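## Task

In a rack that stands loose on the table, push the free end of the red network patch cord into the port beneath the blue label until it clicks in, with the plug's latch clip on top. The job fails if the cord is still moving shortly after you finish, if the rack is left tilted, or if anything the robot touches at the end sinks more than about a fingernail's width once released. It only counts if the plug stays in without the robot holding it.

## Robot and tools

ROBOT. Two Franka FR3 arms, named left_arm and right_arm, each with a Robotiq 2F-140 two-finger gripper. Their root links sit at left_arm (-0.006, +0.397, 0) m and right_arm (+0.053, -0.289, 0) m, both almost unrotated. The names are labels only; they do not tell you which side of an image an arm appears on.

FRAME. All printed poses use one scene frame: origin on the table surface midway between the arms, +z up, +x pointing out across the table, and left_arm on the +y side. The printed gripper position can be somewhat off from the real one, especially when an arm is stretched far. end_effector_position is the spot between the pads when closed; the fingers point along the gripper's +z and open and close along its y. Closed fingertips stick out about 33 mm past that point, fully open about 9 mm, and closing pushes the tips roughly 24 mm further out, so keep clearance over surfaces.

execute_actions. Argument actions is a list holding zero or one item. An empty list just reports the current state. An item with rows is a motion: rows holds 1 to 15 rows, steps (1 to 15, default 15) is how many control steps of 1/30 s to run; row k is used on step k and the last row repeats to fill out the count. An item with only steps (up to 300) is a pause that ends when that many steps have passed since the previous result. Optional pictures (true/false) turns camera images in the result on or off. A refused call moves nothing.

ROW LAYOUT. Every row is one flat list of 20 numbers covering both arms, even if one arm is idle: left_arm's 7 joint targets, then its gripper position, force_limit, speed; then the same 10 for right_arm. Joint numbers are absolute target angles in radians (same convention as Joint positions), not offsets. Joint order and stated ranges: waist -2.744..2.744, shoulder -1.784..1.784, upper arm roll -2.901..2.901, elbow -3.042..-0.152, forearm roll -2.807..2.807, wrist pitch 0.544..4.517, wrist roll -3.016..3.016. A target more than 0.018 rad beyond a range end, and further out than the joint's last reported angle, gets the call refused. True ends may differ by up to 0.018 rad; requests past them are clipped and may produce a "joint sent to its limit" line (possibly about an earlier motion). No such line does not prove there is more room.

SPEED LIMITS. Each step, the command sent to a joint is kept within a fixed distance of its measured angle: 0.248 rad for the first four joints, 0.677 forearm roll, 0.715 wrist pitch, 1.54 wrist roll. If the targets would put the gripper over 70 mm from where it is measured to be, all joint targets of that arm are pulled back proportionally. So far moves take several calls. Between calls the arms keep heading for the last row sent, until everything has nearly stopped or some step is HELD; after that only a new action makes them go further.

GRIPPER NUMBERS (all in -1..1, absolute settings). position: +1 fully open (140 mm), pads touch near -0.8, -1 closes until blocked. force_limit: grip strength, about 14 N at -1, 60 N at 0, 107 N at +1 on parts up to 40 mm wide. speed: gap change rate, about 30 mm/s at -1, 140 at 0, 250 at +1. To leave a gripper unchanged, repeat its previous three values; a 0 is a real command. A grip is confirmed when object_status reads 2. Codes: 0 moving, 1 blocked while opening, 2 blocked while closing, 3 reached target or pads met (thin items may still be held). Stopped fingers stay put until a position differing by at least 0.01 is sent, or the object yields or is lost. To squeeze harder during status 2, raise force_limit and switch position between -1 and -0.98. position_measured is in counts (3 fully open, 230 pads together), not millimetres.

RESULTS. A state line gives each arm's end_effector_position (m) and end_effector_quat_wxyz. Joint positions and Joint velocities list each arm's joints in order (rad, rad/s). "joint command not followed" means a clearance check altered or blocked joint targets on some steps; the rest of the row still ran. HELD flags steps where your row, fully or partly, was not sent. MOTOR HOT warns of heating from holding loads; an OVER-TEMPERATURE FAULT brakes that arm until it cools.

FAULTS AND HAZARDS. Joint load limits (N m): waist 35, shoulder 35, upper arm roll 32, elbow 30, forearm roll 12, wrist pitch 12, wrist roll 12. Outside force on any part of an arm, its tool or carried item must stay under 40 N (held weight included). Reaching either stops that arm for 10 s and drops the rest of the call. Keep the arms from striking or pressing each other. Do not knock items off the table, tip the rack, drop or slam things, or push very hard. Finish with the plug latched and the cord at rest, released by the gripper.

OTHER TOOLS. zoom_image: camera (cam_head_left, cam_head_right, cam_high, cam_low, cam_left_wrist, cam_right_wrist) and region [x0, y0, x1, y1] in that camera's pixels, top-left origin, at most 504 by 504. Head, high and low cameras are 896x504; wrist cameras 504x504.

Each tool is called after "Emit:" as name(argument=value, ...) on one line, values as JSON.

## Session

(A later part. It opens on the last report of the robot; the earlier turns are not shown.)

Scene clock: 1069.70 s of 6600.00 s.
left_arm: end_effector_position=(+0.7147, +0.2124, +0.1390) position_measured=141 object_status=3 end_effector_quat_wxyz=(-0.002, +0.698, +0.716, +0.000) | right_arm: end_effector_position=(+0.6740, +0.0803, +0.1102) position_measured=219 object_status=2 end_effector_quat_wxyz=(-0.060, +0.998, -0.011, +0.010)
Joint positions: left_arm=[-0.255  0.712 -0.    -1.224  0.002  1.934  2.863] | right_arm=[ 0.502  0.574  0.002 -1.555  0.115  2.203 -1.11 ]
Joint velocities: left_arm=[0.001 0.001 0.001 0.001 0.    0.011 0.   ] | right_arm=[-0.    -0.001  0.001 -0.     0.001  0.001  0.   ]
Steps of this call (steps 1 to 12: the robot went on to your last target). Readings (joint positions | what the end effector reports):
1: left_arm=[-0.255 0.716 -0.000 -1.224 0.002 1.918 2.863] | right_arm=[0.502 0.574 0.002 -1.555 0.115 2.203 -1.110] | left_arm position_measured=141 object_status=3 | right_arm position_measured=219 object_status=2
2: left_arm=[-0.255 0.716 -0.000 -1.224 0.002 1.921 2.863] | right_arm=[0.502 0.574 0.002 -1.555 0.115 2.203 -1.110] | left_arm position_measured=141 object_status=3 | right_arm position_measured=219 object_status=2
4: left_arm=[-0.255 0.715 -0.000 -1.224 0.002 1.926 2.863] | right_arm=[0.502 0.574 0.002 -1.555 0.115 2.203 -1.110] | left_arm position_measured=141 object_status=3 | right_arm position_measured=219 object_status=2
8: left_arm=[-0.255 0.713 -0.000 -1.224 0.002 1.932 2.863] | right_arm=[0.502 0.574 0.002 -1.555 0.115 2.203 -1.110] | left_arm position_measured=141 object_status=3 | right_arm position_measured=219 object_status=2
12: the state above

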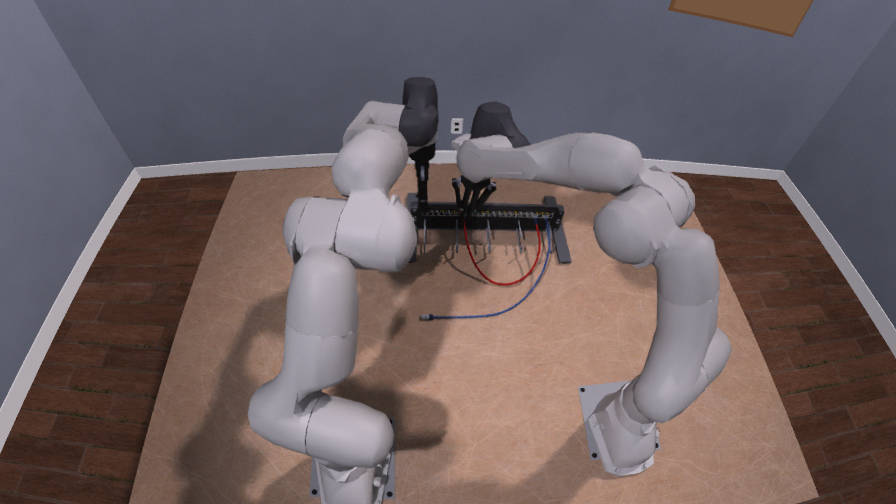

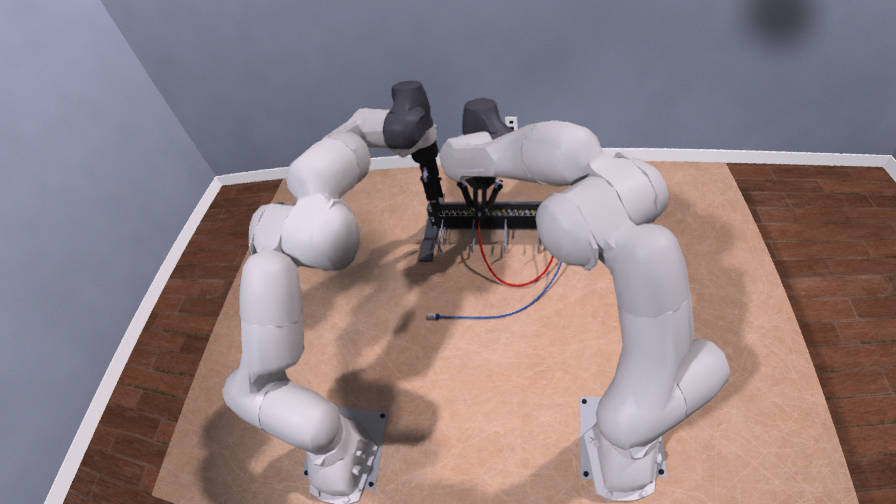

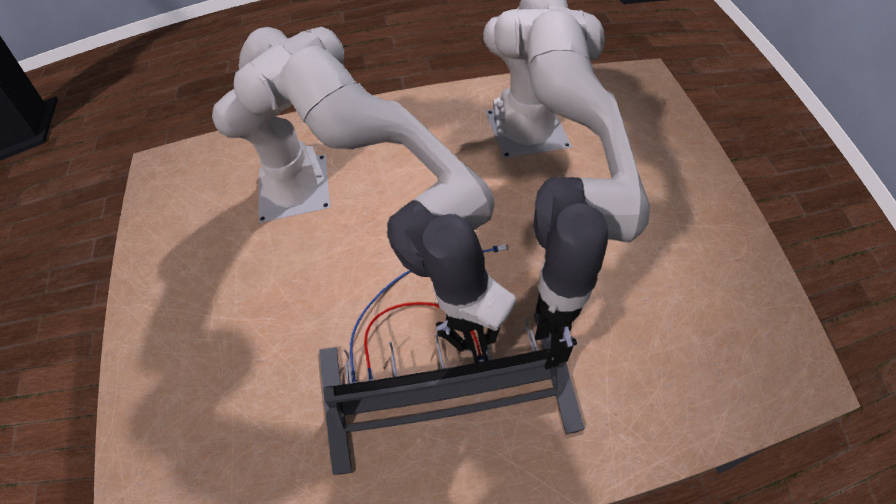

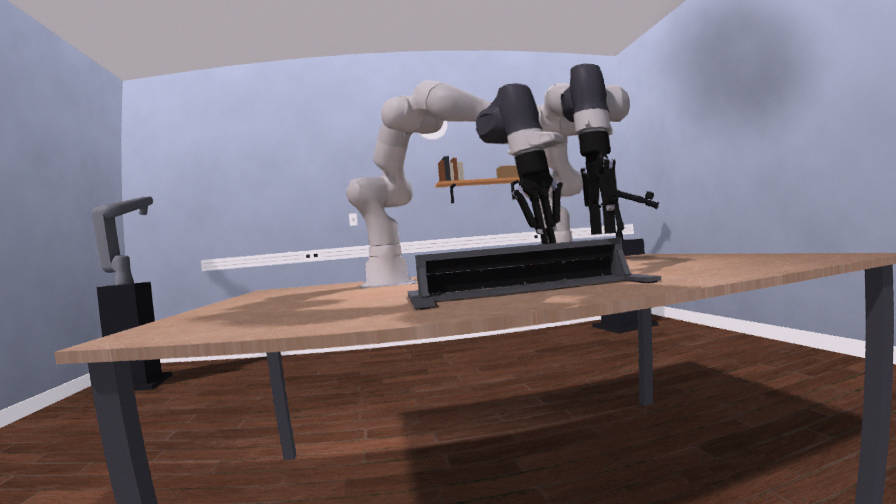

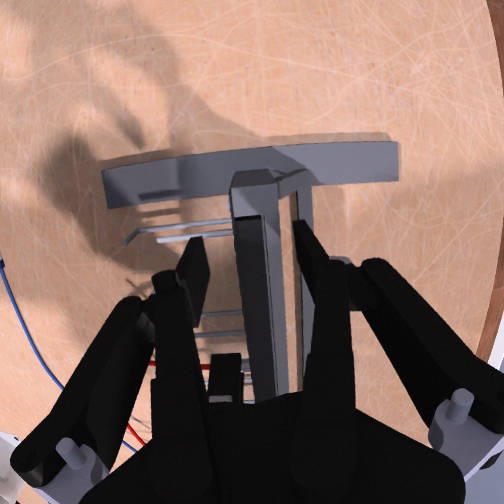

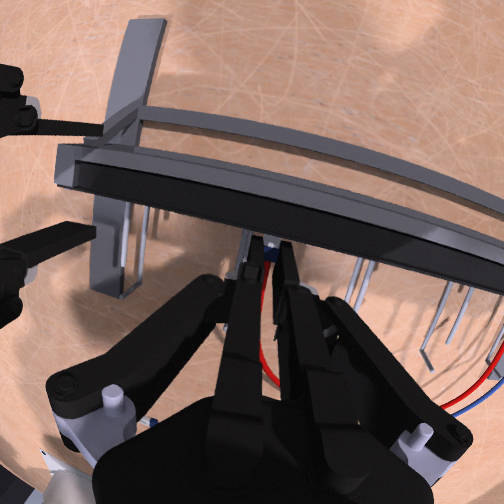

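Emit:
execute_actions(actions=[{"rows":[[-0.255,0.7112,0,-1.2247,0,1.946,2.868,-0.1,-1,0,0.500,0.573,0.0,-1.553,0.113,2.209,-1.110,-1,0.6,-0.9],[-0.255,0.7128,0,-1.2273,0,1.952,2.868,-0.1,-1,0,0.500,0.573,0.0,-1.553,0.113,2.209,-1.110,-1,0.6,-0.9],[-0.255,0.7145,0,-1.2298,0,1.957,2.868,-0.1,-1,0,0.500,0.573,0.0,-1.553,0.113,2.209,-1.110,-1,0.6,-0.9],[-0.255,0.7161,0,-1.2324,0,1.9615,2.868,-0.1,-1,0,0.500,0.573,0.0,-1.553,0.113,2.209,-1.110,-1,0.6,-0.9],[-0.255,0.7177,0,-1.235,0,1.966,2.868,-0.1,-1,0,0.500,0.573,0.0,-1.553,0.113,2.209,-1.110,-1,0.6,-0.9],[-0.255,0.7194,0,-1.2376,0,1.97,2.868,-0.1,-1,0,0.500,0.573,0.0,-1.553,0.113,2.209,-1.110,-1,0.6,-0.9],[-0.255,0.721,0,-1.2401,0,1.974,2.868,-0.1,-1,0,0.500,0.573,0.0,-1.553,0.113,2.209,-1.110,-1,0.6,-0.9],[-0.255,0.7227,0,-1.2427,0,1.978,2.868,-0.1,-1,0,0.500,0.573,0.0,-1.553,0.113,2.209,-1.110,-1,0.6,-0.9],[-0.255,0.7243,0,-1.2453,0,1.982,2.868,-0.1,-1,0,0.500,0.573,0.0,-1.553,0.113,2.209,-1.110,-1,0.6,-0.9],[-0.255,0.7259,0,-1.2478,0,1.986,2.868,-0.1,-1,0,0.500,0.573,0.0,-1.553,0.113,2.209,-1.110,-1,0.6,-0.9],[-0.255,0.7276,0,-1.2504,0,1.99,2.868,-0.1,-1,0,0.500,0.573,0.0,-1.553,0.113,2.209,-1.110,-1,0.6,-0.9],[-0.255,0.7292,0,-1.253,0,1.994,2.868,-0.1,-1,0,0.500,0.573,0.0,-1.553,0.113,2.209,-1.110,-1,0.6,-0.9],[-0.255,0.7308,0,-1.2556,0,1.998,2.868,-0.1,-1,0,0.500,0.573,0.0,-1.553,0.113,2.209,-1.110,-1,0.6,-0.9],[-0.255,0.7325,0,-1.2581,0,2.002,2.868,-0.1,-1,0,0.500,0.573,0.0,-1.553,0.113,2.209,-1.110,-1,0.6,-0.9],[-0.255,0.7341,0,-1.2607,0,2.006,2.868,-0.1,-1,0,0.500,0.573,0.0,-1.553,0.113,2.209,-1.110,-1,0.6,-0.9]],"steps":15}], pictures=false)

Emit:
execute_actions(actions=[{"rows":[[-0.255,0.7341,0,-1.2607,0,2.006,2.868,-0.1,-1,0,0.500,0.573,0.0,-1.553,0.113,2.209,-1.110,-1,0.6,-0.9],[-0.255,0.7341,0,-1.2607,0,2.006,2.868,-0.1,-1,0,0.500,0.573,0.0,-1.553,0.113,2.209,-1.110,-1,0.6,-0.9],[-0.255,0.7341,0,-1.2607,0,2.006,2.868,-0.1,-1,0,0.500,0.573,0.0,-1.553,0.113,2.209,-1.110,-1,0.6,-0.9],[-0.255,0.7341,0,-1.2607,0,2.006,2.868,-0.1,-1,0,0.500,0.573,0.0,-1.553,0.113,2.209,-1.110,-1,0.6,-0.9],[-0.255,0.7341,0,-1.2607,0,2.006,2.868,-0.1,-1,0,0.500,0.573,0.0,-1.553,0.113,2.209,-1.110,-1,0.6,-0.9],[-0.255,0.7341,0,-1.2607,0,2.006,2.868,-0.1,-1,0,0.500,0.573,0.0,-1.553,0.113,2.209,-1.110,-1,0.6,-0.9],[-0.255,0.7341,0,-1.2607,0,2.006,2.868,-1,-0.6,-1,0.500,0.573,0.0,-1.553,0.113,2.209,-1.110,-1,0.6,-0.9]],"steps":15}], pictures=false)

Emit:
execute_actions(actions=[{"steps":30}], pictures=true)

Scene clock: 1084.47 s of 6600.00 s.
left_arm: end_effector_position=(+0.7165, +0.2119, +0.1175) position_measured=141 object_status=3 end_effector_quat_wxyz=(+0.001, +0.698, +0.716, +0.002) | right_arm: end_effector_position=(+0.6740, +0.0803, +0.1102) position_measured=219 object_status=2 end_effector_quat_wxyz=(-0.060, +0.998, -0.011, +0.010)
Joint positions: left_arm=[-0.255  0.729 -0.    -1.254  0.002  1.986  2.863] | right_arm=[ 0.502  0.574  0.002 -1.555  0.115  2.203 -1.11 ]
Joint velocities: left_arm=[ 0.     0.057 -0.    -0.074  0.001  0.106 -0.002] | right_arm=[-0.    -0.001 -0.     0.    -0.001 -0.    -0.   ]
Steps of this call (steps 1 to 30: the robot went on to your last target; steps 31 to 90: nothing new was sent; then 11.27 s passed at rest; steps 91 to 105: all 15 steps of this action). Readings (joint positions | what the end effector reports):
91: left_arm=[-0.255 0.712 -0.000 -1.224 0.002 1.937 2.863] | right_arm=[0.502 0.574 0.002 -1.555 0.115 2.203 -1.110] | left_arm position_measured=141 object_status=3 | right_arm position_measured=219 object_status=2
92: left_arm=[-0.255 0.712 -0.000 -1.225 0.002 1.939 2.863] | right_arm=[0.502 0.574 0.002 -1.555 0.115 2.203 -1.110] | left_arm position_measured=141 object_status=3 | right_arm position_measured=219 object_status=2
94: left_arm=[-0.255 0.713 -0.000 -1.227 0.002 1.945 2.863] | right_arm=[0.502 0.574 0.002 -1.555 0.115 2.203 -1.110] | left_arm position_measured=141 object_status=3 | right_arm position_measured=219 object_status=2
98: left_arm=[-0.255 0.716 -0.000 -1.235 0.002 1.959 2.863] | right_arm=[0.502 0.574 0.002 -1.555 0.115 2.203 -1.110] | left_arm position_measured=141 object_status=3 | right_arm position_measured=219 object_status=2
105: the state above

Scene clock: 1084.97 s of 6600.00 s.
left_arm: end_effector_position=(+0.7182, +0.2115, +0.1120) position_measured=154 object_status=0 end_effector_quat_wxyz=(+0.003, +0.698, +0.716, +0.003) | right_arm: end_effector_position=(+0.6740, +0.0803, +0.1102) position_measured=219 object_status=2 end_effector_quat_wxyz=(-0.060, +0.998, -0.011, +0.010)
Joint positions: left_arm=[-0.255  0.734 -0.    -1.26   0.002  2.003  2.863] | right_arm=[ 0.502  0.574  0.002 -1.555  0.115  2.203 -1.11 ]
Joint velocities: left_arm=[ 0.001  0.     0.001  0.     0.001  0.007 -0.   ] | right_arm=[ 0.    -0.001  0.     0.     0.    -0.002  0.001]
Steps of this call (steps 1 to 15: all 15 steps of this action). Readings (joint positions | what the end effector reports):
1: left_arm=[-0.255 0.731 -0.000 -1.256 0.002 1.989 2.863] | right_arm=[0.502 0.574 0.002 -1.555 0.115 2.203 -1.110] | left_arm position_measured=141 object_status=3 | right_arm position_measured=219 object_status=2
2: left_arm=[-0.255 0.732 -0.000 -1.257 0.002 1.992 2.863] | right_arm=[0.502 0.574 0.002 -1.555 0.115 2.203 -1.110] | left_arm position_measured=141 object_status=3 | right_arm position_measured=219 object_status=2
4: left_arm=[-0.255 0.734 -0.000 -1.259 0.002 1.995 2.863] | right_arm=[0.502 0.574 0.002 -1.555 0.115 2.203 -1.110] | left_arm position_measured=141 object_status=3 | right_arm position_measured=219 object_status=2
8: left_arm=[-0.255 0.734 -0.000 -1.260 0.002 2.000 2.863] | right_arm=[0.502 0.574 0.002 -1.555 0.115 2.203 -1.110] | left_arm position_measured=143 object_status=0 | right_arm position_measured=219 object_status=2
15: the state above

Scene clock: 1085.97 s of 6600.00 s.
left_arm: end_effector_position=(+0.7194, +0.2114, +0.1123) position_measured=182 object_status=2 end_effector_quat_wxyz=(+0.005, +0.700, +0.714, +0.004) | right_arm: end_effector_position=(+0.6740, +0.0803, +0.1102) position_measured=219 object_status=2 end_effector_quat_wxyz=(-0.060, +0.998, -0.011, +0.010)
Joint positions: left_arm=[-0.254  0.734  0.    -1.26   0.002  2.006  2.87 ] | right_arm=[ 0.502  0.574  0.002 -1.555  0.115  2.203 -1.11 ]
Joint velocities: left_arm=[ 0.     0.001 -0.001  0.001 -0.     0.     0.003] | right_arm=[-0.002 -0.003 -0.    -0.    -0.001 -0.     0.   ]
Steps of this call (steps 1 to 15: the robot went on to your last target; steps 16 to 30: nothing new was sent). Readings (joint positions | what the end effector reports):
1: left_arm=[-0.255 0.734 -0.000 -1.260 0.002 2.003 2.863] | right_arm=[0.502 0.574 0.002 -1.555 0.115 2.203 -1.110] | left_arm position_measured=156 object_status=0 | right_arm position_measured=219 object_status=2
2: left_arm=[-0.255 0.734 -0.000 -1.260 0.002 2.003 2.863] | right_arm=[0.502 0.574 0.002 -1.555 0.115 2.203 -1.110] | left_arm position_measured=157 object_status=0 | right_arm position_measured=219 object_status=2
4: left_arm=[-0.255 0.734 -0.000 -1.260 0.002 2.003 2.863] | right_arm=[0.502 0.574 0.002 -1.555 0.115 2.203 -1.110] | left_arm position_measured=161 object_status=0 | right_arm position_measured=219 object_status=2
8: left_arm=[-0.255 0.734 -0.000 -1.260 0.002 2.004 2.863] | right_arm=[0.502 0.574 0.002 -1.555 0.115 2.203 -1.110] | left_arm position_measured=167 object_status=0 | right_arm position_measured=219 object_status=2
30: the state above
All arms were judged still, so your last target was given up. Only a new action makes them travel on or press farther. Fingers that are still opening or closing keep moving.

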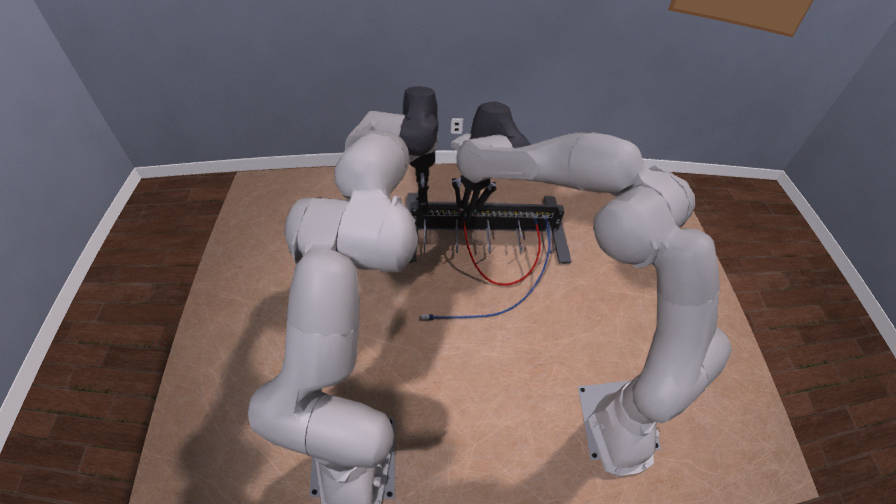

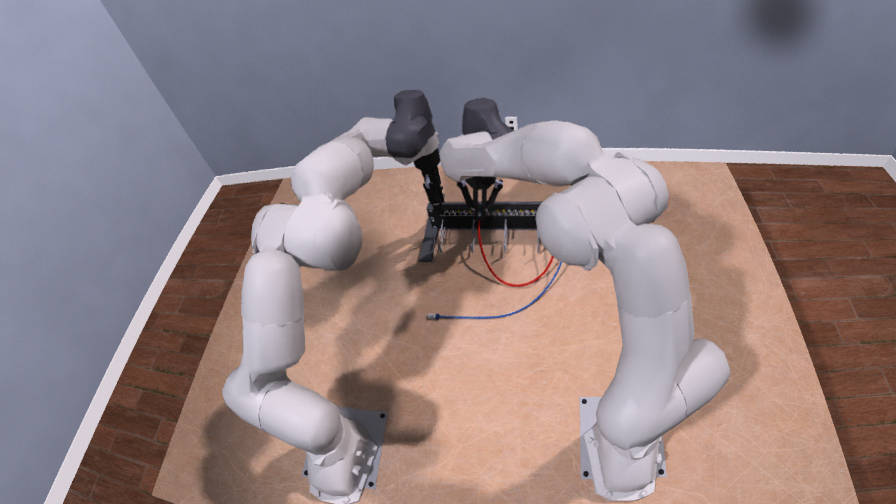

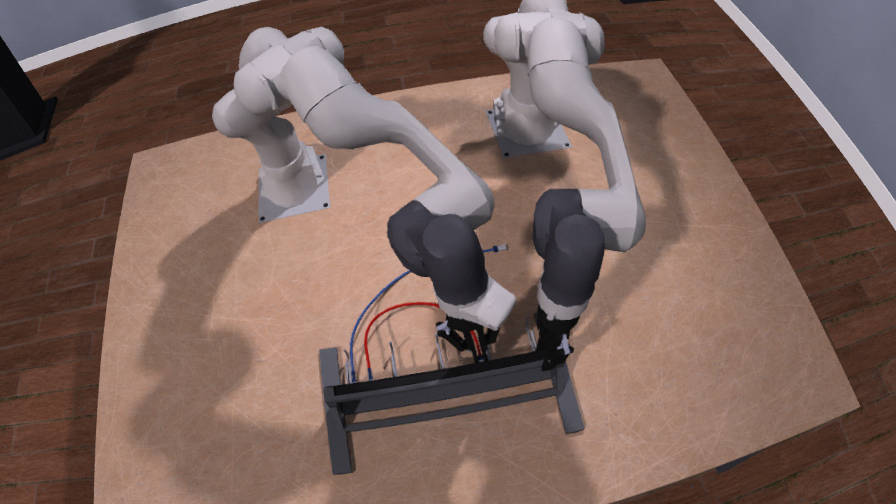

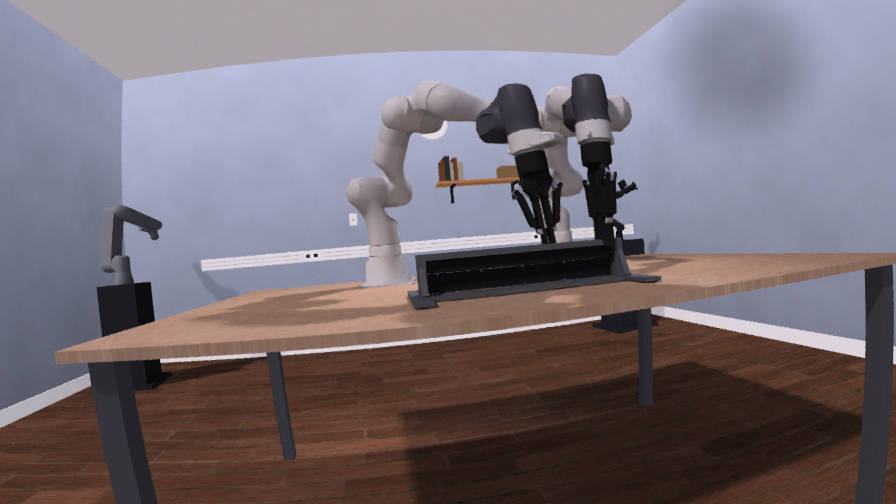

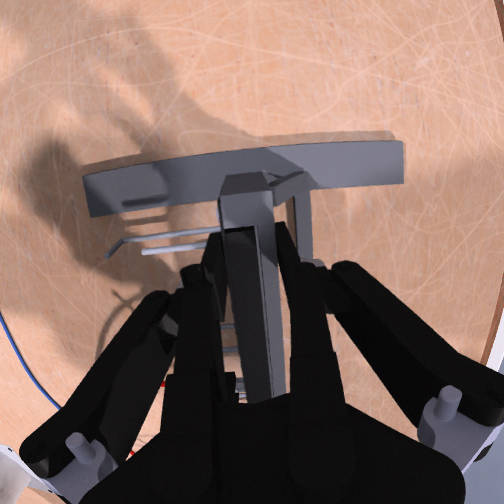

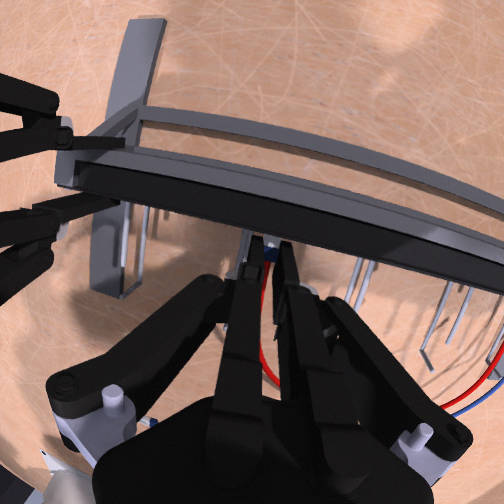

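Emit:
execute_actions(actions=[{"rows":[[-0.2545,0.736,0,-1.2617,0.002,2.0045,2.87,-1,-0.6,-1,0.499,0.5729,-0.001,-1.5513,0.1123,2.2116,-1.110,-1,0.6,-0.9],[-0.2548,0.738,-0.0003,-1.263,0.002,2.0025,2.87,-1,-0.6,-1,0.498,0.5728,-0.0019,-1.5496,0.1116,2.2143,-1.1105,-1,0.6,-0.9],[-0.255,0.740,-0.0006,-1.2645,0.0015,2.000,2.87,-1,-0.6,-1,0.497,0.5728,-0.0028,-1.5479,0.1109,2.2169,-1.111,-1,0.6,-0.9],[-0.2553,0.742,-0.0009,-1.266,0.0015,1.9975,2.87,-1,-0.6,-1,0.4959,0.5727,-0.0038,-1.5462,0.1102,2.2196,-1.111,-1,0.6,-0.9],[-0.2556,0.744,-0.0012,-1.2675,0.001,1.995,2.87,-1,-0.6,-1,0.4949,0.5726,-0.0047,-1.5445,0.1095,2.2222,-1.1115,-1,0.6,-0.9],[-0.2559,0.7455,-0.0015,-1.269,0.001,1.9925,2.87,-1,-0.6,-1,0.4939,0.5725,-0.0057,-1.5428,0.1088,2.2248,-1.1115,-1,0.6,-0.9],[-0.2562,0.746,-0.0018,-1.2698,0.0005,1.990,2.87,-1,-0.6,-1,0.4929,0.5725,-0.0066,-1.541,0.1082,2.2275,-1.112,-1,0.6,-0.9],[-0.2564,0.7465,-0.0021,-1.2706,0.0005,1.9875,2.87,-1,-0.6,-1,0.4919,0.5724,-0.0076,-1.5393,0.1075,2.2301,-1.112,-1,0.6,-0.9],[-0.2567,0.747,-0.0024,-1.2714,0,1.985,2.87,-1,-0.6,-1,0.4909,0.5723,-0.0085,-1.5376,0.1068,2.2327,-1.112,-1,0.6,-0.9],[-0.257,0.7474,-0.0027,-1.2722,0,1.9825,2.87,-1,-0.6,-1,0.4898,0.5722,-0.0095,-1.5359,0.1061,2.2354,-1.1125,-1,0.6,-0.9],[-0.2572,0.7478,-0.003,-1.273,-0.0005,1.98,2.87,-1,-0.6,-1,0.4888,0.5722,-0.0104,-1.5342,0.1054,2.238,-1.1125,-1,0.6,-0.9],[-0.2575,0.7482,-0.0033,-1.2737,-0.0005,1.9777,2.87,-1,-0.6,-1,0.4878,0.5721,-0.0114,-1.5325,0.1047,2.2407,-1.113,-1,0.6,-0.9],[-0.2577,0.7486,-0.0036,-1.2744,-0.001,1.9753,2.87,-1,-0.6,-1,0.4868,0.572,-0.0123,-1.5308,0.104,2.2433,-1.113,-1,0.6,-0.9]],"steps":15}], pictures=false)

Emit:
execute_actions(actions=[{"steps":10}], pictures=false)

Scene clock: 1103.10 s of 6600.00 s.
left_arm: end_effector_position=(+0.7193, +0.2114, +0.1122) position_measured=182 object_status=2 end_effector_quat_wxyz=(+0.005, +0.701, +0.713, +0.004) | right_arm: end_effector_position=(+0.6744, +0.0804, +0.1103) position_measured=219 object_status=2 end_effector_quat_wxyz=(-0.059, +0.998, -0.011, +0.009)
Joint positions: left_arm=[-0.254  0.734  0.    -1.26   0.002  2.006  2.871] | right_arm=[ 0.502  0.577  0.002 -1.549  0.115  2.198 -1.11 ]
Joint velocities: left_arm=[-0.001  0.001 -0.001 -0.     0.    -0.     0.002] | right_arm=[ 0.     0.006  0.001  0.009  0.    -0.009 -0.001]
Steps of this call (steps 1 to 90: nothing new was sent; then 13.63 s passed at rest; steps 91 to 105: all 15 steps of this action). Readings (joint positions | what the end effector reports):
91: left_arm=[-0.254 0.734 0.000 -1.260 0.002 2.006 2.871] | right_arm=[0.502 0.574 0.002 -1.555 0.115 2.203 -1.110] | left_arm position_measured=182 object_status=2 | right_arm position_measured=219 object_status=2
92: left_arm=[-0.254 0.734 0.000 -1.260 0.002 2.006 2.871] | right_arm=[0.502 0.574 0.002 -1.555 0.115 2.203 -1.110] | left_arm position_measured=182 object_status=2 | right_arm position_measured=219 object_status=2
94: left_arm=[-0.254 0.734 0.000 -1.260 0.002 2.006 2.871] | right_arm=[0.502 0.574 0.002 -1.555 0.115 2.203 -1.110] | left_arm position_measured=182 object_status=2 | right_arm position_measured=219 object_status=2
98: left_arm=[-0.254 0.734 0.000 -1.260 0.002 2.006 2.871] | right_arm=[0.502 0.575 0.002 -1.553 0.115 2.201 -1.110] | left_arm position_measured=182 object_status=2 | right_arm position_measured=219 object_status=2
105: the state above

Scene clock: 1103.43 s of 6600.00 s.
left_arm: end_effector_position=(+0.7193, +0.2114, +0.1122) position_measured=182 object_status=2 end_effector_quat_wxyz=(+0.005, +0.701, +0.713, +0.004) | right_arm: end_effector_position=(+0.6744, +0.0804, +0.1103) position_measured=219 object_status=2 end_effector_quat_wxyz=(-0.059, +0.998, -0.011, +0.009)
Joint positions: left_arm=[-0.254  0.734  0.    -1.26   0.002  2.006  2.871] | right_arm=[ 0.502  0.577  0.002 -1.549  0.115  2.197 -1.11 ]
Joint velocities: left_arm=[-0.    -0.001 -0.001  0.001  0.001 -0.     0.003] | right_arm=[ 0.    -0.001  0.002  0.002  0.    -0.    -0.001]
Steps of this call (steps 1 to 10: the robot went on to your last target). Readings (joint positions | what the end effector reports):
1: left_arm=[-0.254 0.734 0.000 -1.260 0.002 2.006 2.871] | right_arm=[0.502 0.577 0.002 -1.549 0.115 2.198 -1.110] | left_arm position_measured=182 object_status=2 | right_arm position_measured=219 object_status=2
2: left_arm=[-0.254 0.734 0.000 -1.260 0.002 2.006 2.871] | right_arm=[0.502 0.577 0.002 -1.549 0.115 2.197 -1.110] | left_arm position_measured=182 object_status=2 | right_arm position_measured=219 object_status=2
4: left_arm=[-0.254 0.734 0.000 -1.260 0.002 2.006 2.871] | right_arm=[0.502 0.577 0.002 -1.549 0.115 2.197 -1.110] | left_arm position_measured=182 object_status=2 | right_arm position_measured=219 object_status=2
8: left_arm=[-0.254 0.734 0.000 -1.260 0.002 2.006 2.871] | right_arm=[0.502 0.577 0.002 -1.549 0.115 2.197 -1.110] | left_arm position_measured=182 object_status=2 | right_arm position_measured=219 object_status=2
10: the state above

Emit:
execute_actions(actions=[{"rows":[[-0.257,0.746,-0.003,-1.272,0,1.981,2.87,-1,-0.6,-1,0.4895,0.573,-0.010,-1.534,0.106,2.2355,-1.1125,-1,0.6,-0.9],[-0.2565,0.7435,-0.0024,-1.2696,0,1.986,2.87,-1,-0.6,-1,0.492,0.5737,-0.0075,-1.537,0.108,2.228,-1.112,-1,0.6,-0.9],[-0.2558,0.741,-0.0018,-1.2672,0.001,1.991,2.87,-1,-0.6,-1,0.4945,0.5745,-0.005,-1.540,0.1095,2.220,-1.1115,-1,0.6,-0.9],[-0.2552,0.7387,-0.0012,-1.2648,0.001,1.996,2.87,-1,-0.6,-1,0.497,0.5753,-0.0027,-1.543,0.1113,2.2125,-1.111,-1,0.6,-0.9],[-0.2546,0.7363,-0.0006,-1.2624,0.002,2.001,2.87,-1,-0.6,-1,0.4995,0.5762,-0.0003,-1.546,0.113,2.205,-1.1105,-1,0.6,-0.9],[-0.254,0.734,0,-1.26,0.002,2.006,2.87,-1,-0.6,-1,0.502,0.577,0.002,-1.549,0.115,2.197,-1.110,-1,0.6,-0.9],[-0.254,0.734,0,-1.26,0.002,2.006,2.87,-1,-0.6,-1,0.502,0.577,0.002,-1.549,0.115,2.197,-1.110,-1,0.6,-0.9],[-0.254,0.734,0,-1.26,0.002,2.006,2.87,-1,-0.6,-1,0.502,0.577,0.002,-1.549,0.115,2.197,-1.110,-1,0.6,-0.9],[-0.254,0.734,0,-1.26,0.002,2.006,2.87,-1,-0.6,-1,0.502,0.577,0.002,-1.549,0.115,2.197,-1.110,-0.6,0.6,-0.9]],"steps":15}], pictures=false)

Emit:
execute_actions(actions=[{"steps":15}], pictures=true)

Emit:
zoom_image(camera="cam_right_wrist", region=[230, 200, 320, 290])

Scene clock: 1114.57 s of 6600.00 s.
left_arm: end_effector_position=(+0.7194, +0.2114, +0.1123) position_measured=182 object_status=2 end_effector_quat_wxyz=(+0.005, +0.701, +0.713, +0.004) | right_arm: end_effector_position=(+0.6740, +0.0804, +0.1103) position_measured=206 object_status=0 end_effector_quat_wxyz=(-0.059, +0.998, -0.011, +0.009)
Joint positions: left_arm=[-0.254  0.734  0.    -1.26   0.002  2.007  2.872] | right_arm=[ 0.502  0.577  0.002 -1.548  0.115  2.196 -1.11 ]
Joint velocities: left_arm=[ 0.001  0.    -0.001 -0.     0.002 -0.001 -0.001] | right_arm=[ 0.    -0.     0.     0.    -0.    -0.     0.001]
Steps of this call (steps 1 to 15: the robot went on to your last target; steps 16 to 90: nothing new was sent; then 7.63 s passed at rest; steps 91 to 105: all 15 steps of this action). Readings (joint positions | what the end effector reports):
91: left_arm=[-0.254 0.734 0.000 -1.260 0.002 2.006 2.871] | right_arm=[0.502 0.577 0.002 -1.548 0.115 2.197 -1.110] | left_arm position_measured=182 object_status=2 | right_arm position_measured=219 object_status=2
92: left_arm=[-0.254 0.734 0.000 -1.260 0.002 2.006 2.871] | right_arm=[0.502 0.577 0.002 -1.548 0.115 2.196 -1.110] | left_arm position_measured=182 object_status=2 | right_arm position_measured=219 object_status=2
94: left_arm=[-0.254 0.734 0.000 -1.260 0.002 2.006 2.871] | right_arm=[0.502 0.577 0.002 -1.548 0.115 2.196 -1.110] | left_arm position_measured=182 object_status=2 | right_arm position_measured=219 object_status=2
98: left_arm=[-0.254 0.734 0.000 -1.260 0.002 2.007 2.872] | right_arm=[0.502 0.577 0.002 -1.548 0.115 2.196 -1.110] | left_arm position_measured=182 object_status=2 | right_arm position_measured=219 object_status=2
105: the state above

Scene clock: 1115.07 s of 6600.00 s.
left_arm: end_effector_position=(+0.7194, +0.2114, +0.1123) position_measured=182 object_status=2 end_effector_quat_wxyz=(+0.005, +0.701, +0.713, +0.004) | right_arm: end_effector_position=(+0.6740, +0.0804, +0.1103) position_measured=205 object_status=3 end_effector_quat_wxyz=(-0.059, +0.998, -0.011, +0.009)
Joint positions: left_arm=[-0.254  0.734  0.    -1.26   0.002  2.007  2.872] | right_arm=[ 0.502  0.577  0.002 -1.548  0.115  2.196 -1.11 ]
Joint velocities: left_arm=[-0.002 -0.001 -0.     0.    -0.    -0.     0.001] | right_arm=[-0.    -0.001 -0.001  0.    -0.    -0.001 -0.   ]
Steps of this call (steps 1 to 15: the robot went on to your last target). Readings (joint positions | what the end effector reports):
1: left_arm=[-0.254 0.734 0.000 -1.260 0.002 2.007 2.872] | right_arm=[0.502 0.577 0.002 -1.548 0.115 2.196 -1.110] | left_arm position_measured=182 object_status=2 | right_arm position_measured=205 object_status=0
2: left_arm=[-0.254 0.734 0.000 -1.260 0.002 2.007 2.872] | right_arm=[0.502 0.577 0.002 -1.548 0.115 2.196 -1.110] | left_arm position_measured=182 object_status=2 | right_arm position_measured=205 object_status=0
4: left_arm=[-0.254 0.734 0.000 -1.260 0.002 2.007 2.872] | right_arm=[0.502 0.577 0.002 -1.548 0.115 2.196 -1.110] | left_arm position_measured=182 object_status=2 | right_arm position_measured=205 object_status=0
8: left_arm=[-0.254 0.734 0.000 -1.260 0.002 2.007 2.872] | right_arm=[0.502 0.577 0.002 -1.548 0.115 2.196 -1.110] | left_arm position_measured=182 object_status=2 | right_arm position_measured=205 object_status=3
15: the state above
All arms were judged still, so your last target was given up. Only a new action makes them travel on or press farther. Fingers that are still opening or closing keep moving.

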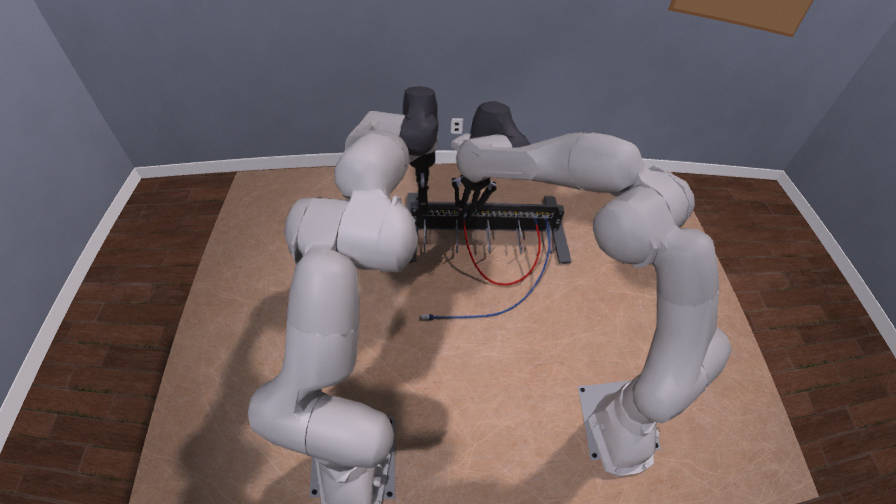

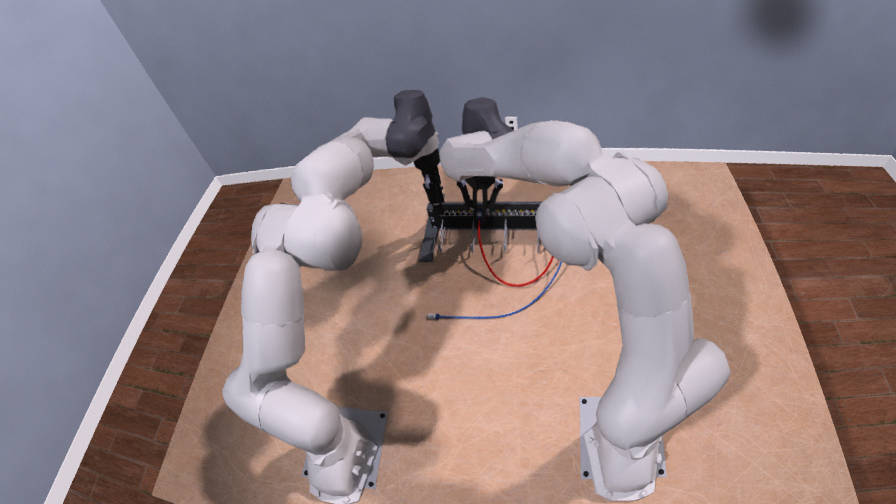

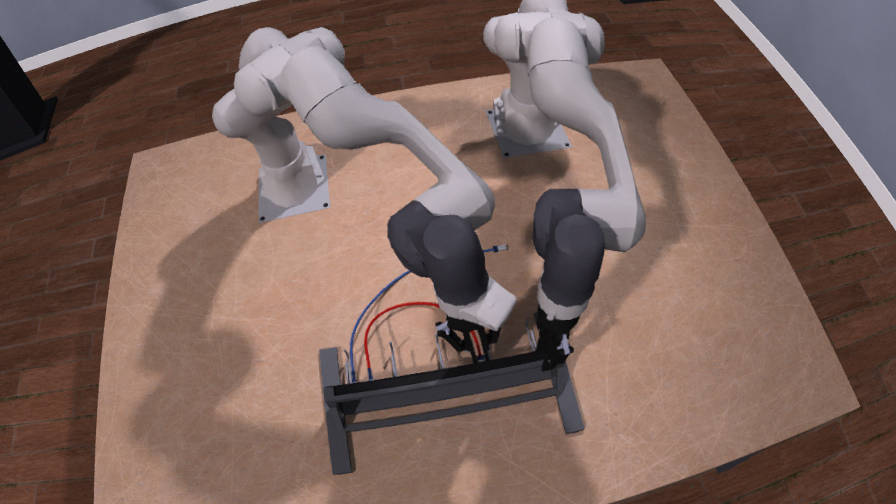

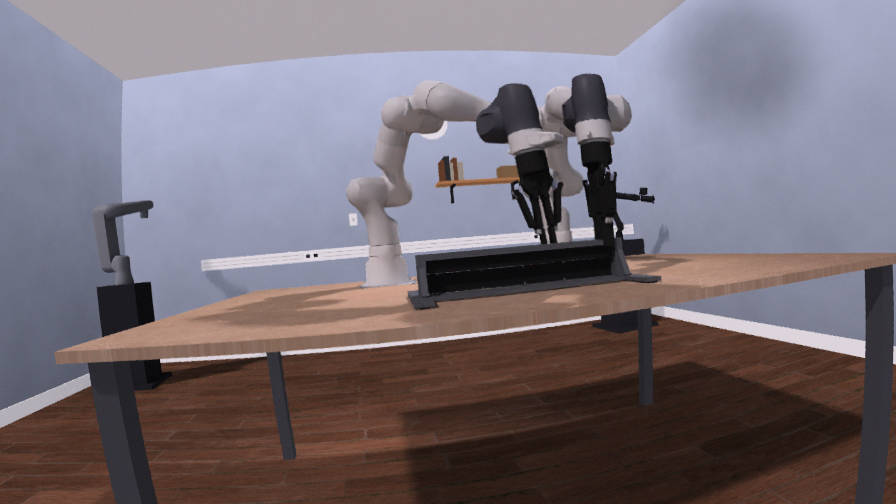

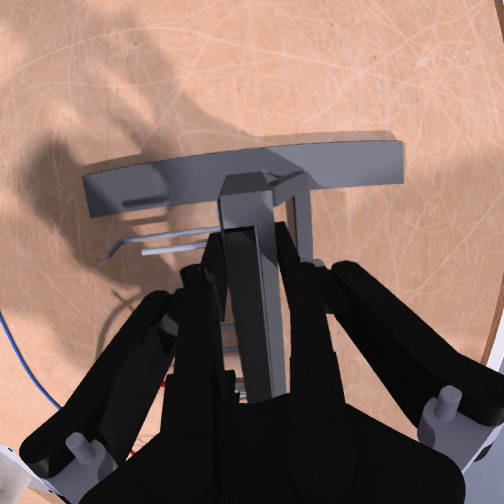

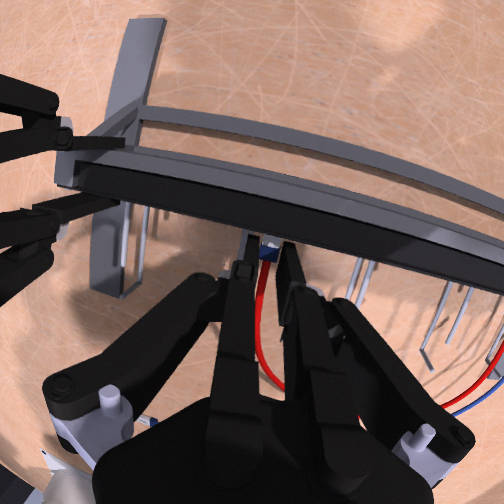

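Region (230, 200, 320, 290) of cam_right_wrist's 504x504 image, scaled by 5.600, with more detail than that image has.

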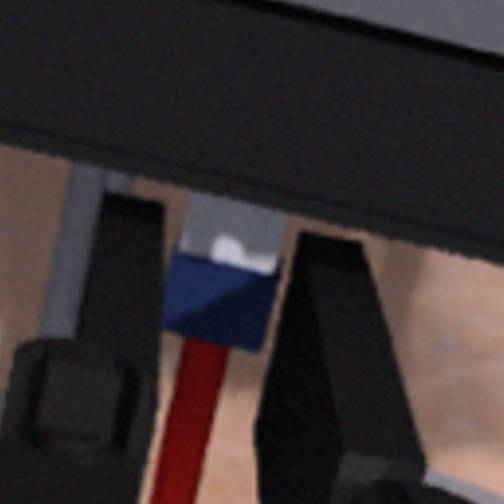

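Emit:
execute_actions(actions=[{"rows":[[-0.254,0.734,0,-1.26,0.002,2.006,2.87,-1,-0.6,-1,0.504,0.5735,0.002,-1.5543,0.115,2.201,-1.106,-0.6,0.6,-0.9],[-0.254,0.734,0,-1.26,0.002,2.006,2.87,-1,-0.6,-1,0.505,0.570,0.002,-1.560,0.115,2.204,-1.105,-0.6,0.6,-0.9],[-0.254,0.734,0,-1.26,0.002,2.006,2.87,-1,-0.6,-1,0.506,0.5665,0.002,-1.5658,0.115,2.2065,-1.104,-0.6,0.6,-0.9],[-0.254,0.734,0,-1.26,0.002,2.006,2.87,-1,-0.6,-1,0.507,0.563,0.002,-1.5715,0.115,2.209,-1.103,-0.6,0.6,-0.9],[-0.254,0.734,0,-1.26,0.002,2.006,2.87,-1,-0.6,-1,0.508,0.5595,0.002,-1.5773,0.115,2.2112,-1.102,-0.6,0.6,-0.9],[-0.254,0.734,0,-1.26,0.002,2.006,2.87,-1,-0.6,-1,0.509,0.556,0.002,-1.583,0.115,2.2135,-1.101,-0.6,0.6,-0.9],[-0.254,0.734,0,-1.26,0.002,2.006,2.87,-1,-0.6,-1,0.510,0.5526,0.002,-1.5888,0.115,2.2158,-1.100,-0.6,0.6,-0.9],[-0.254,0.734,0,-1.26,0.002,2.006,2.87,-1,-0.6,-1,0.511,0.5491,0.002,-1.5945,0.115,2.218,-1.099,-0.6,0.6,-0.9],[-0.254,0.734,0,-1.26,0.002,2.006,2.87,-1,-0.6,-1,0.512,0.5456,0.002,-1.6003,0.115,2.2203,-1.098,-0.6,0.6,-0.9],[-0.254,0.734,0,-1.26,0.002,2.006,2.87,-1,-0.6,-1,0.513,0.5421,0.002,-1.606,0.115,2.2225,-1.097,-0.6,0.6,-0.9],[-0.254,0.734,0,-1.26,0.002,2.006,2.87,-1,-0.6,-1,0.514,0.5386,0.002,-1.6118,0.115,2.2248,-1.096,-0.6,0.6,-0.9],[-0.254,0.734,0,-1.26,0.002,2.006,2.87,-1,-0.6,-1,0.515,0.5351,0.002,-1.6175,0.115,2.227,-1.095,-0.6,0.6,-0.9],[-0.254,0.734,0,-1.26,0.002,2.006,2.87,-1,-0.6,-1,0.516,0.5317,0.002,-1.6233,0.115,2.2285,-1.094,-0.6,0.6,-0.9],[-0.254,0.734,0,-1.26,0.002,2.006,2.87,-1,-0.6,-1,0.517,0.5282,0.002,-1.629,0.115,2.2295,-1.093,-0.6,0.6,-0.9]],"steps":15}], pictures=false)

Emit:
execute_actions(actions=[{"steps":15}], pictures=true)

Emit:
zoom_image(camera="cam_right_wrist", region=[230, 190, 320, 280])

Scene clock: 1134.73 s of 6600.00 s.
left_arm: end_effector_position=(+0.7194, +0.2114, +0.1123) position_measured=182 object_status=2 end_effector_quat_wxyz=(+0.005, +0.701, +0.713, +0.004) | right_arm: end_effector_position=(+0.6572, +0.0803, +0.1095) position_measured=205 object_status=3 end_effector_quat_wxyz=(-0.057, +0.998, -0.009, +0.007)
Joint positions: left_arm=[-0.254  0.734  0.    -1.26   0.002  2.007  2.872] | right_arm=[ 0.514  0.535  0.002 -1.619  0.115  2.22  -1.103]
Joint velocities: left_arm=[ 0.     0.001 -0.     0.001  0.001 -0.001  0.002] | right_arm=[ 0.025 -0.066 -0.    -0.103 -0.     0.039  0.021]
Steps of this call (steps 1 to 90: nothing new was sent; then 16.17 s passed at rest; steps 91 to 105: all 15 steps of this action). Readings (joint positions | what the end effector reports):
91: left_arm=[-0.254 0.734 0.000 -1.260 0.002 2.007 2.872] | right_arm=[0.502 0.577 0.002 -1.549 0.115 2.196 -1.110] | left_arm position_measured=182 object_status=2 | right_arm position_measured=205 object_status=3
92: left_arm=[-0.254 0.734 0.000 -1.260 0.002 2.007 2.872] | right_arm=[0.502 0.575 0.002 -1.552 0.115 2.197 -1.110] | left_arm position_measured=182 object_status=2 | right_arm position_measured=205 object_status=3
94: left_arm=[-0.254 0.734 0.000 -1.260 0.002 2.007 2.872] | right_arm=[0.503 0.571 0.002 -1.560 0.115 2.200 -1.110] | left_arm position_measured=182 object_status=2 | right_arm position_measured=205 object_status=3
98: left_arm=[-0.254 0.734 0.000 -1.260 0.002 2.007 2.872] | right_arm=[0.507 0.559 0.002 -1.581 0.115 2.207 -1.108] | left_arm position_measured=182 object_status=2 | right_arm position_measured=205 object_status=3
105: the state above

Scene clock: 1135.23 s of 6600.00 s.
left_arm: end_effector_position=(+0.7194, +0.2114, +0.1123) position_measured=182 object_status=2 end_effector_quat_wxyz=(+0.005, +0.701, +0.713, +0.004) | right_arm: end_effector_position=(+0.6563, +0.0807, +0.1097) position_measured=205 object_status=3 end_effector_quat_wxyz=(-0.058, +0.998, -0.011, +0.008)
Joint positions: left_arm=[-0.254  0.734  0.    -1.26   0.002  2.007  2.872] | right_arm=[ 0.516  0.53   0.002 -1.627  0.115  2.227 -1.098]
Joint velocities: left_arm=[ 0.002  0.    -0.    -0.001  0.    -0.     0.003] | right_arm=[ 0.001 -0.    -0.    -0.001  0.001  0.002  0.004]
Steps of this call (steps 1 to 15: the robot went on to your last target). Readings (joint positions | what the end effector reports):
1: left_arm=[-0.254 0.734 0.000 -1.260 0.002 2.007 2.872] | right_arm=[0.515 0.533 0.002 -1.621 0.115 2.221 -1.103] | left_arm position_measured=182 object_status=2 | right_arm position_measured=205 object_status=3
2: left_arm=[-0.254 0.734 0.000 -1.260 0.002 2.007 2.872] | right_arm=[0.515 0.532 0.002 -1.623 0.115 2.222 -1.102] | left_arm position_measured=182 object_status=2 | right_arm position_measured=205 object_status=3
4: left_arm=[-0.254 0.734 0.000 -1.260 0.002 2.007 2.872] | right_arm=[0.516 0.531 0.002 -1.625 0.115 2.224 -1.101] | left_arm position_measured=182 object_status=2 | right_arm position_measured=205 object_status=3
8: left_arm=[-0.254 0.734 0.000 -1.260 0.002 2.007 2.872] | right_arm=[0.516 0.530 0.002 -1.626 0.115 2.226 -1.100] | left_arm position_measured=182 object_status=2 | right_arm position_measured=205 object_status=3
15: the state above
All arms were judged still, so your last target was given up. Only a new action makes them travel on or press farther. Fingers that are still opening or closing keep moving.

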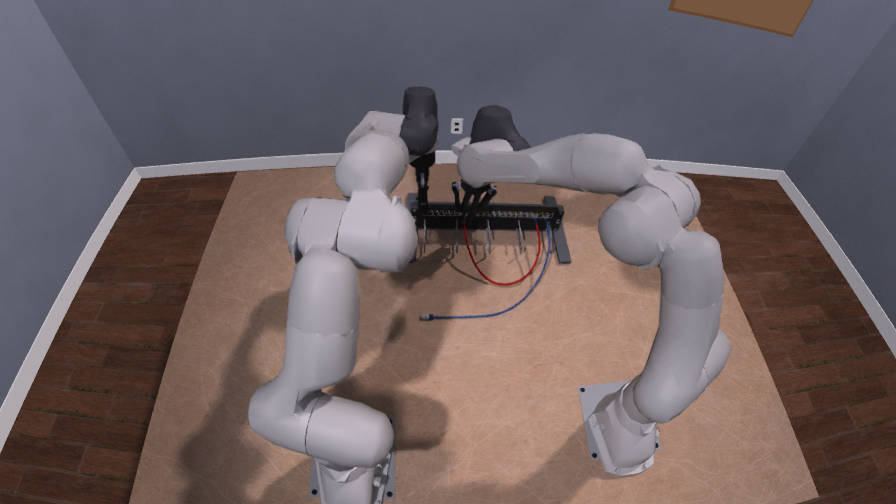

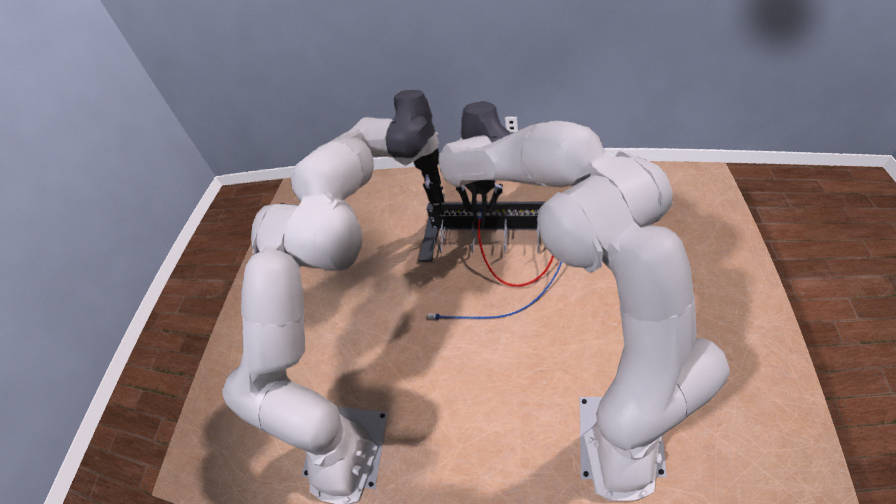

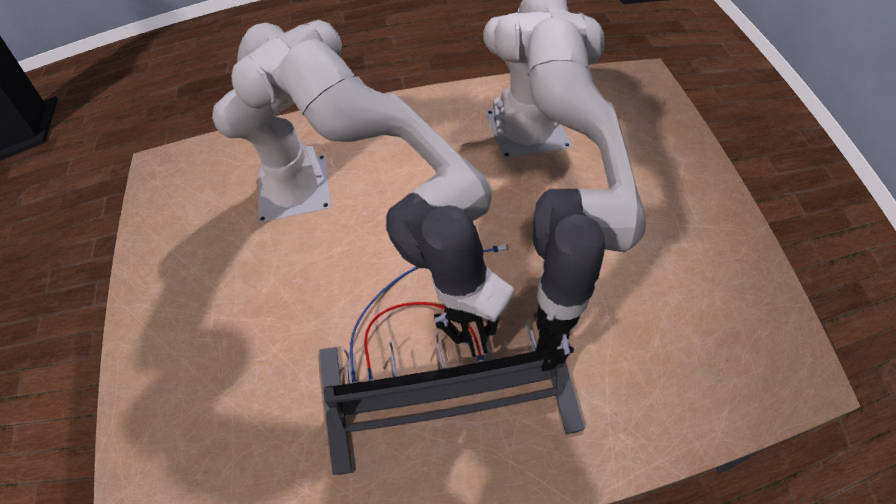

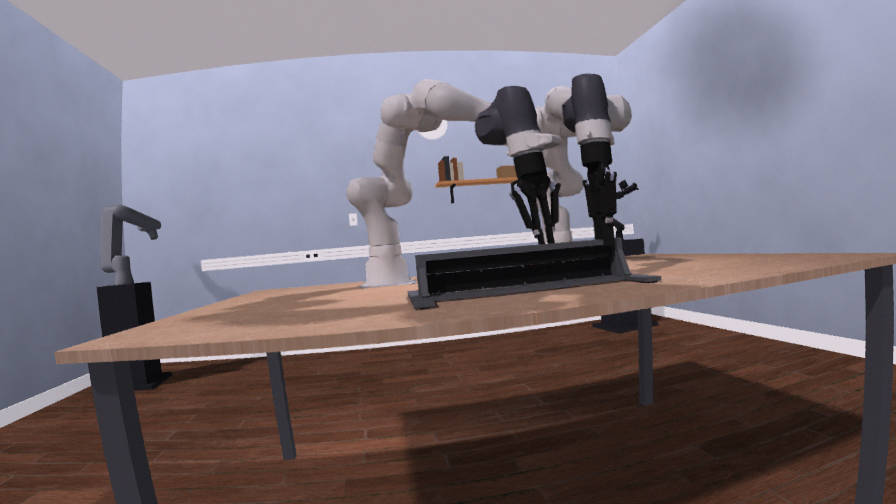

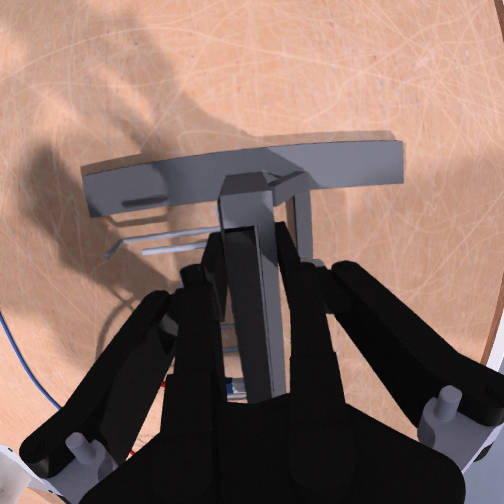

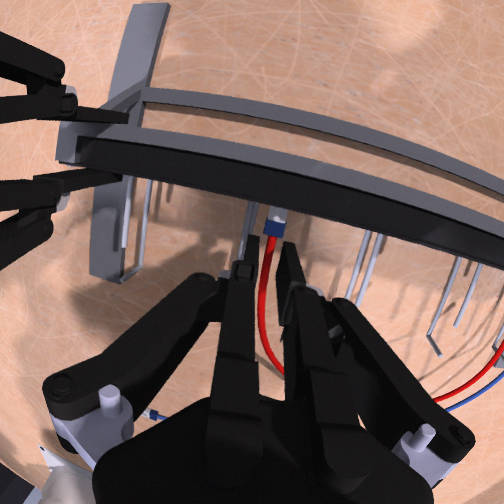

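Region (230, 190, 320, 280) of cam_right_wrist's 504x504 image, scaled by 5.600, with more detail than that image has.

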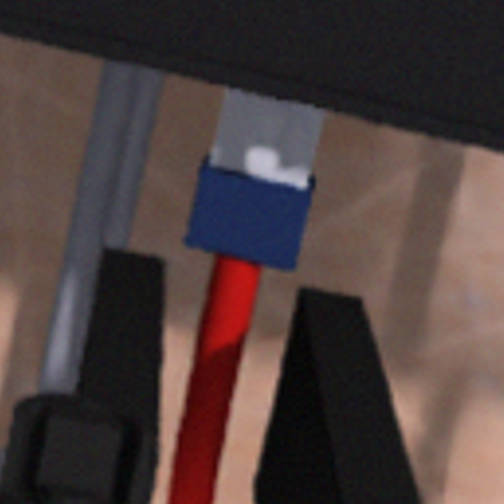

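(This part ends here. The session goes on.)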